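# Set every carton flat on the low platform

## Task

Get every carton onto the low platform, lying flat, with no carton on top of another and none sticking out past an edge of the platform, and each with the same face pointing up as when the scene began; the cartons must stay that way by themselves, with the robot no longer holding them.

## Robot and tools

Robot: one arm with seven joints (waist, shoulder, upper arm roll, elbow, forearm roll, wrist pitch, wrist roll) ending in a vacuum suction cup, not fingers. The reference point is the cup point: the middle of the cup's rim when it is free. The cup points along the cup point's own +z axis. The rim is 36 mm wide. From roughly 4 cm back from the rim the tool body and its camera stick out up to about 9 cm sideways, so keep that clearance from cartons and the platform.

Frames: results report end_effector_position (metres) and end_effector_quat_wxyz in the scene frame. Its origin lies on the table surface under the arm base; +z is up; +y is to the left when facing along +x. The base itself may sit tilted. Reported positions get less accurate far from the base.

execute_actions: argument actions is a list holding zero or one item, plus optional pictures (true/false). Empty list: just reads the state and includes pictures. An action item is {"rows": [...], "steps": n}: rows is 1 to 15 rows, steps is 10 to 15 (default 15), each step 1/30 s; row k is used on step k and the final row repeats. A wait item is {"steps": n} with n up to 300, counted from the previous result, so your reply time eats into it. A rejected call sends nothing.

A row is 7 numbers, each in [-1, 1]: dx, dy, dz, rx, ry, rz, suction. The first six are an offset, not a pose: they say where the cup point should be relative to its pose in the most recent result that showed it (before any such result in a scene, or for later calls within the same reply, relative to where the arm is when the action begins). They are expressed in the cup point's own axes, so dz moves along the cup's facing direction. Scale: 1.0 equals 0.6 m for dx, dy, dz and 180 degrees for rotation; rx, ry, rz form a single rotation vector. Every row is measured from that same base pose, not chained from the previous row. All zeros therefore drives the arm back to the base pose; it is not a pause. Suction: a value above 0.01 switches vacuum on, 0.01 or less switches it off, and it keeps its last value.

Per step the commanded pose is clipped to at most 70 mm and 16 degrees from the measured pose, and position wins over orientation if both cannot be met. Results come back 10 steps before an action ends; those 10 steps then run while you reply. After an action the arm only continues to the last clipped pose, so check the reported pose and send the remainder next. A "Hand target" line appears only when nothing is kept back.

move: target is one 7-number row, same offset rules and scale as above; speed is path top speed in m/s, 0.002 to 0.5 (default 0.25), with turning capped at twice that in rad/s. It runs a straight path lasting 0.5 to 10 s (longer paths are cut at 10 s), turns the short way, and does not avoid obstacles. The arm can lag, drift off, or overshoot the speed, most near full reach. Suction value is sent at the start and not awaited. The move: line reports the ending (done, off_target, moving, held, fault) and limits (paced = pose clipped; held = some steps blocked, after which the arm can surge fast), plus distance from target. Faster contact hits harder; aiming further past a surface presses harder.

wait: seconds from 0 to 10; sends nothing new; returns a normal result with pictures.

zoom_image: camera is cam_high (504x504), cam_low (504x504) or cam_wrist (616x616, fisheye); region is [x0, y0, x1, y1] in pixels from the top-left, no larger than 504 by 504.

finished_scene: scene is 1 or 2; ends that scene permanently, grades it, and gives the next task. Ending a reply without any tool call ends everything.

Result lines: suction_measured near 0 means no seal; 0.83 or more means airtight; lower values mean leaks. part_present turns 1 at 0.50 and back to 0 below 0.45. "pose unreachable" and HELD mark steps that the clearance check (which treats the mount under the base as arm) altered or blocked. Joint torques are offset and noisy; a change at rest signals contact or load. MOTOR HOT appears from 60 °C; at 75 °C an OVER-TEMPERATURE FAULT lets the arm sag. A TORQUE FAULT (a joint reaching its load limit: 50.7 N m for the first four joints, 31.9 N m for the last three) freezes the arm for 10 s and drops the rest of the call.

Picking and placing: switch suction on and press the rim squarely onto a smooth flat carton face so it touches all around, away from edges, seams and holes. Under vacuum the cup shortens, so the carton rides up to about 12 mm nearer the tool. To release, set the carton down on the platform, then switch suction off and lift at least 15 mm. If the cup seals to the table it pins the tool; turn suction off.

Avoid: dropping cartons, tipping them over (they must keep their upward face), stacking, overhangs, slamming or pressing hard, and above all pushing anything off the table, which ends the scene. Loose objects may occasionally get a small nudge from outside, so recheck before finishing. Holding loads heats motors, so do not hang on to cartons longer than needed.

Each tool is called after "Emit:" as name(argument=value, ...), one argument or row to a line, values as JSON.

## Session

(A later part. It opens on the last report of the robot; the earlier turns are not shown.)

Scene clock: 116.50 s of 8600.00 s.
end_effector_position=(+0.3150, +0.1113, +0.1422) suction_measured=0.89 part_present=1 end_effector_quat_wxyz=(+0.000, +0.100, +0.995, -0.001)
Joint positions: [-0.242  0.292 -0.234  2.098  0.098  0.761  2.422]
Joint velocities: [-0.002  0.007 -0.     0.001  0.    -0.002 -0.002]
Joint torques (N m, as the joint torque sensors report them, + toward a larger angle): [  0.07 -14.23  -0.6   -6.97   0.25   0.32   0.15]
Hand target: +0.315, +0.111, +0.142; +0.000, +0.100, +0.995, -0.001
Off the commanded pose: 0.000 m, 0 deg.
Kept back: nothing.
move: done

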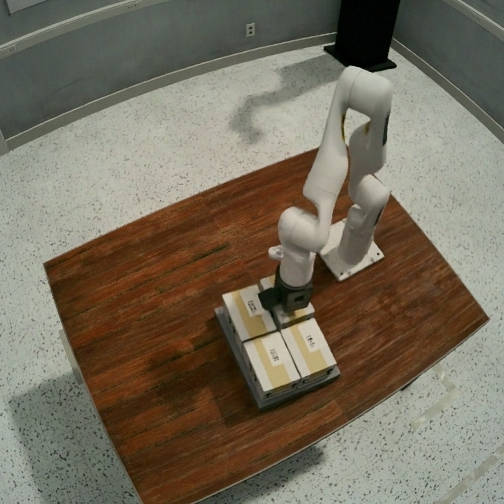

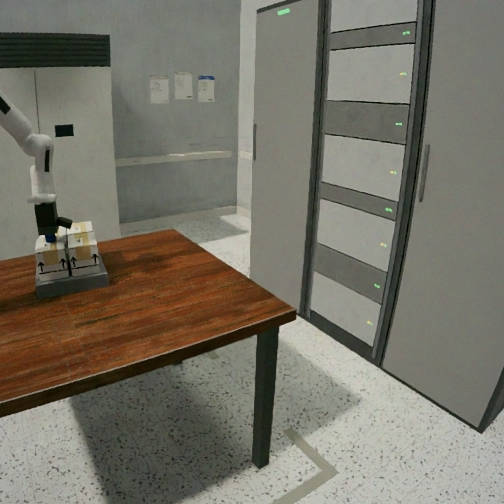

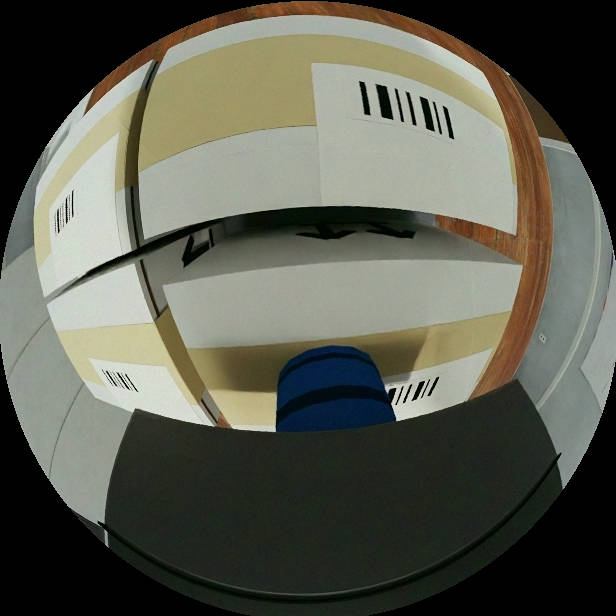

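Emit:
move(
  target=[-0.0125, 0.011, 0, 0, 0, 0, 1],
  speed=0.05,
)

Scene clock: 120.90 s of 8600.00 s.
end_effector_position=(+0.3237, +0.1163, +0.1423) suction_measured=0.89 part_present=1 end_effector_quat_wxyz=(+0.001, +0.100, +0.995, -0.001)
Joint positions: [-0.248  0.31  -0.233  2.069  0.102  0.772  2.415]
Joint velocities: [-0.001  0.002 -0.001  0.     0.001 -0.001 -0.001]
Joint torques (N m, as the joint torque sensors report them, + toward a larger angle): [  0.18 -14.43  -0.52  -6.87   0.45   0.24   0.05]
Hand target: +0.324, +0.116, +0.142; +0.000, +0.100, +0.995, -0.001
Off the commanded pose: 0.000 m, 0 deg.
Kept back: nothing.
After step 90, 0.70 s passed at rest.
move: done

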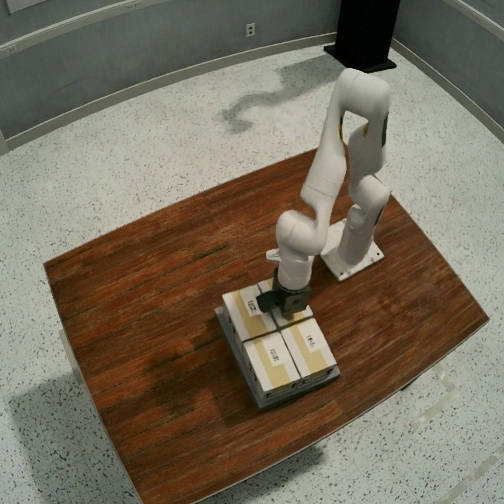

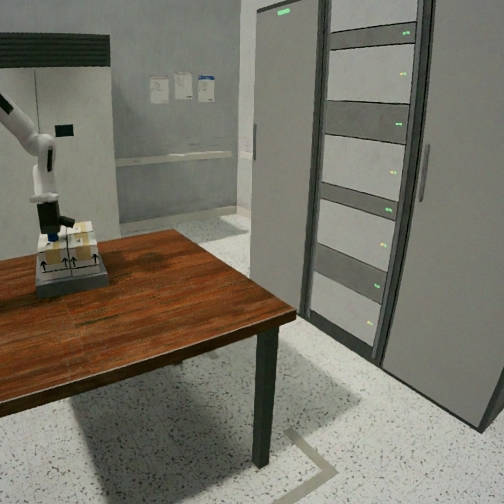

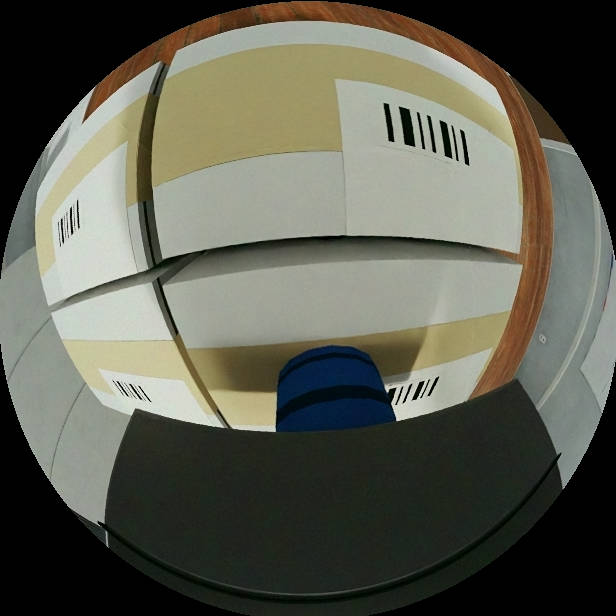

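Emit:
zoom_image(
  camera="cam_wrist",
  region=[100, 180, 560, 440],
)

Region (100, 180, 560, 440) of cam_wrist's 616x616 image, scaled by 1.096, with more detail than that image has; it fills the top 285 rows of this view, and the rest is white.

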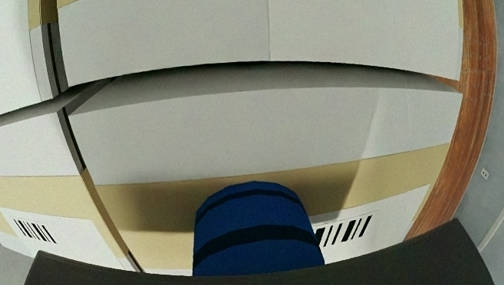

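Emit:
move(
  target=[0, 0, 0.0135, 0, 0, 0.008, 1],
  speed=0.03,
)

Scene clock: 124.27 s of 8600.00 s.
end_effector_position=(+0.3252, +0.1168, +0.1378) suction_measured=0.89 part_present=1 end_effector_quat_wxyz=(+0.004, +0.113, +0.994, +0.001)
Joint positions: [-0.256  0.317 -0.225  2.079  0.106  0.748  2.386]
Joint velocities: [-0.001 -0.001 -0.001  0.     0.001 -0.     0.001]
Joint torques (N m, as the joint torque sensors report them, + toward a larger angle): [ 0.04 -7.75 -0.04 -5.34  0.51 -1.45 -0.02]
Hand target: +0.324, +0.116, +0.134; +0.001, +0.113, +0.994, -0.001
Off the commanded pose: 0.004 m, 0 deg.
Kept back: nothing.
move: off_target

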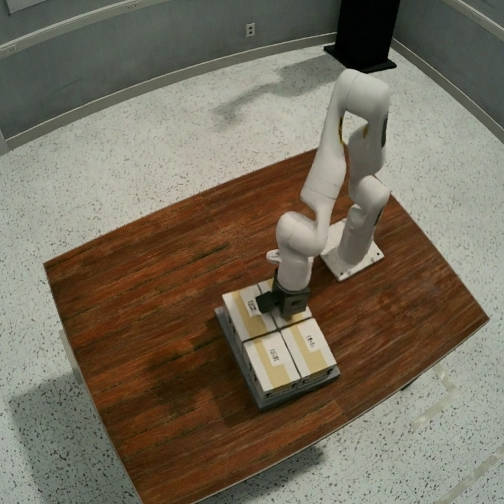

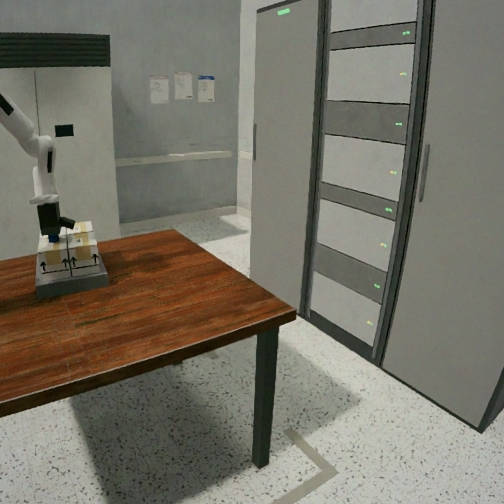

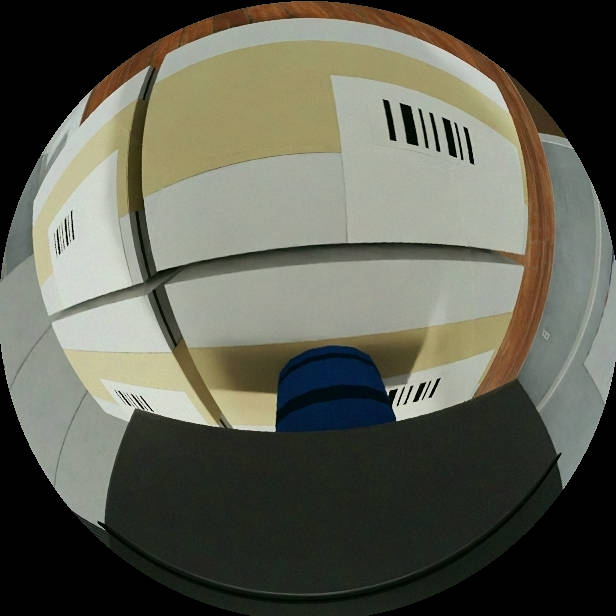

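Touchdown; release and lift.

Emit:
execute_actions(
  actions=[
    {"rows": [[0, 0, -0.003, 0, 0, 0, 0]], "steps": 12},
  ],
)

Emit:
move(
  target=[0, 0, -0.055, 0, 0, 0, 0],
  speed=0.1,
)

Scene clock: 124.57 s of 8600.00 s.
end_effector_position=(+0.3262, +0.1171, +0.1404) suction_measured=0.00 part_present=0 end_effector_quat_wxyz=(+0.007, +0.113, +0.994, +0.002)
Joint positions: [-0.256  0.311 -0.225  2.077  0.105  0.751  2.387]
Joint velocities: [ 0.009 -0.178 -0.017 -0.065 -0.031  0.123  0.022]
Joint torques (N m, as the joint torque sensors report them, + toward a larger angle): [  0.07 -11.31  -0.08  -5.15   0.44  -0.18   0.16]
Steps of this call (steps 1 to 7: nothing new was sent; steps 8 to 9: the first 2 steps of this action). Readings (end_effector_position | what the end effector reports):
8: (+0.3254, +0.1168, +0.1383) | suction_measured=0.24 part_present=0
9: the state above

Scene clock: 125.63 s of 8600.00 s.
end_effector_position=(+0.3254, +0.1172, +0.1745) suction_measured=0.00 part_present=0 end_effector_quat_wxyz=(+0.006, +0.112, +0.994, +0.001)
Joint positions: [-0.244  0.247 -0.234  2.022  0.078  0.868  2.413]
Joint velocities: [ 0.    -0.003 -0.    -0.002  0.     0.001  0.   ]
Joint torques (N m, as the joint torque sensors report them, + toward a larger angle): [  0.37 -11.93  -0.51  -6.36   0.28   0.19  -0.01]
Hand target: +0.325, +0.117, +0.175; +0.006, +0.112, +0.994, +0.001
Off your previous action's commanded pose: 0.002 m, 0 deg at its last step (step 10 of this call).
Off the commanded pose: 0.000 m, 0 deg.
Kept back: nothing.
move: done

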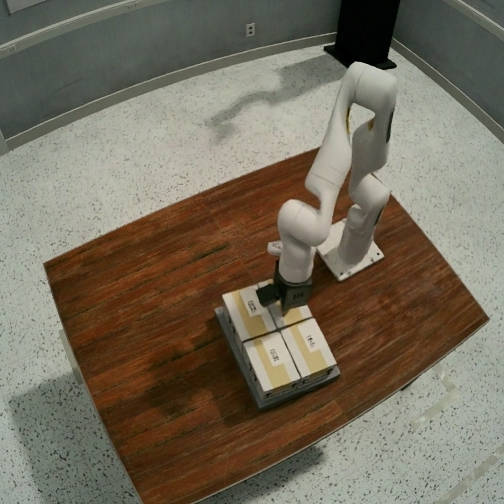

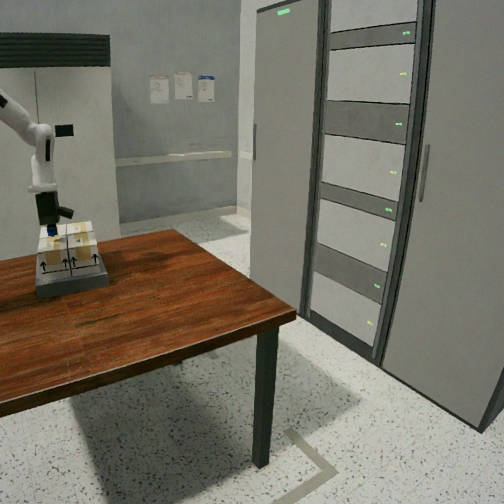

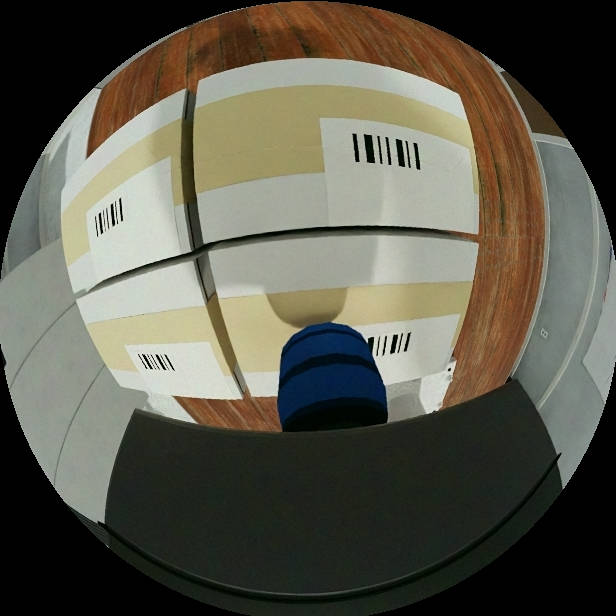

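Emit:
move(
  target=[-0.0839, -0.5573, -0.0758, 0, 0, -0.0663, 0],
  speed=0.3,
)

Scene clock: 127.93 s of 8600.00 s.
end_effector_position=(+0.3006, -0.2192, +0.2195) suction_measured=0.00 part_present=0 end_effector_quat_wxyz=(+0.007, +0.008, +1.000, +0.002)
Joint positions: [ 0.483  0.231  0.09   1.869 -0.038  1.033  3.734]
Joint velocities: [ 0.006  0.009  0.013 -0.    -0.002 -0.001  0.005]
Joint torques (N m, as the joint torque sensors report them, + toward a larger angle): [ -0.16 -12.31   0.48  -7.17   0.27   0.14   0.19]
Hand target: +0.300, -0.220, +0.219; +0.007, +0.008, +1.000, +0.002
Off the commanded pose: 0.002 m, 0 deg.
Kept back: nothing.
move: done

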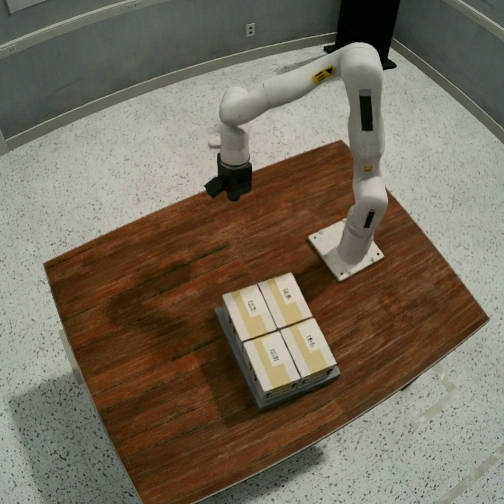

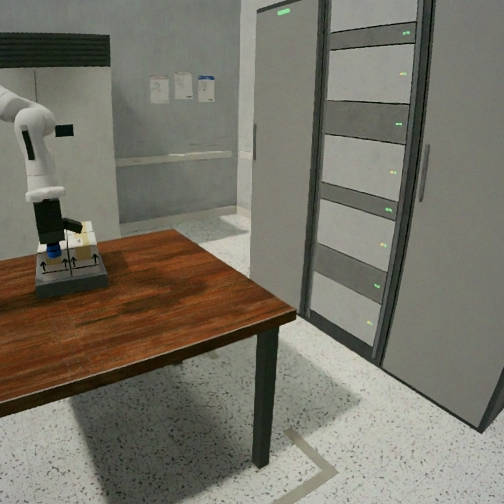

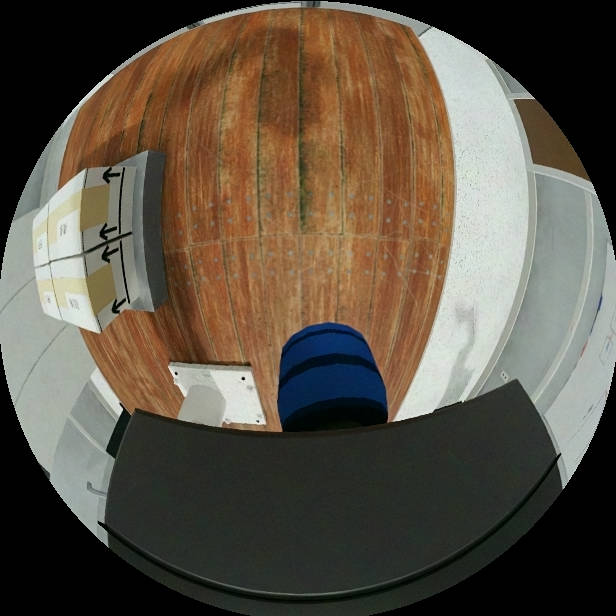

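Emit:
zoom_image(
  camera="cam_high",
  region=[190, 250, 370, 430],
)

Emit:
zoom_image(
  camera="cam_wrist",
  region=[10, 130, 250, 350],
)

Region (190, 250, 370, 430) of cam_high's 504x504 image, scaled by 2.800, with more detail than that image has.

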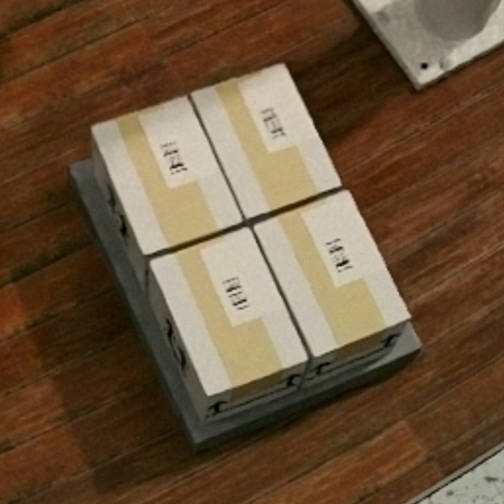

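Region (10, 130, 250, 350) of cam_wrist's 616x616 image, scaled by 2.100, with more detail than that image has; it fills the top 462 rows of this view, and the rest is white.

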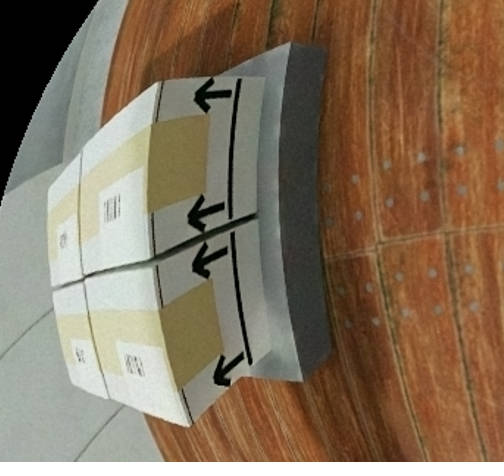

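Emit:
zoom_image(
  camera="cam_low",
  region=[10, 200, 130, 310],
)

Region (10, 200, 130, 310) of cam_low's 504x504 image, scaled by 4.200, with more detail than that image has; it fills the top 462 rows of this view, and the rest is white.

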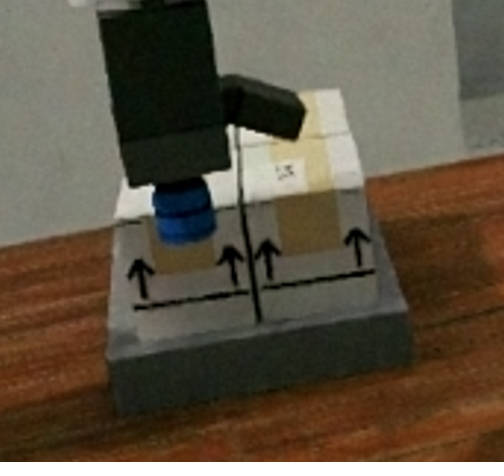

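Emit:
finished_scene(
  scene=1,
)

The scene is finished: the task was done.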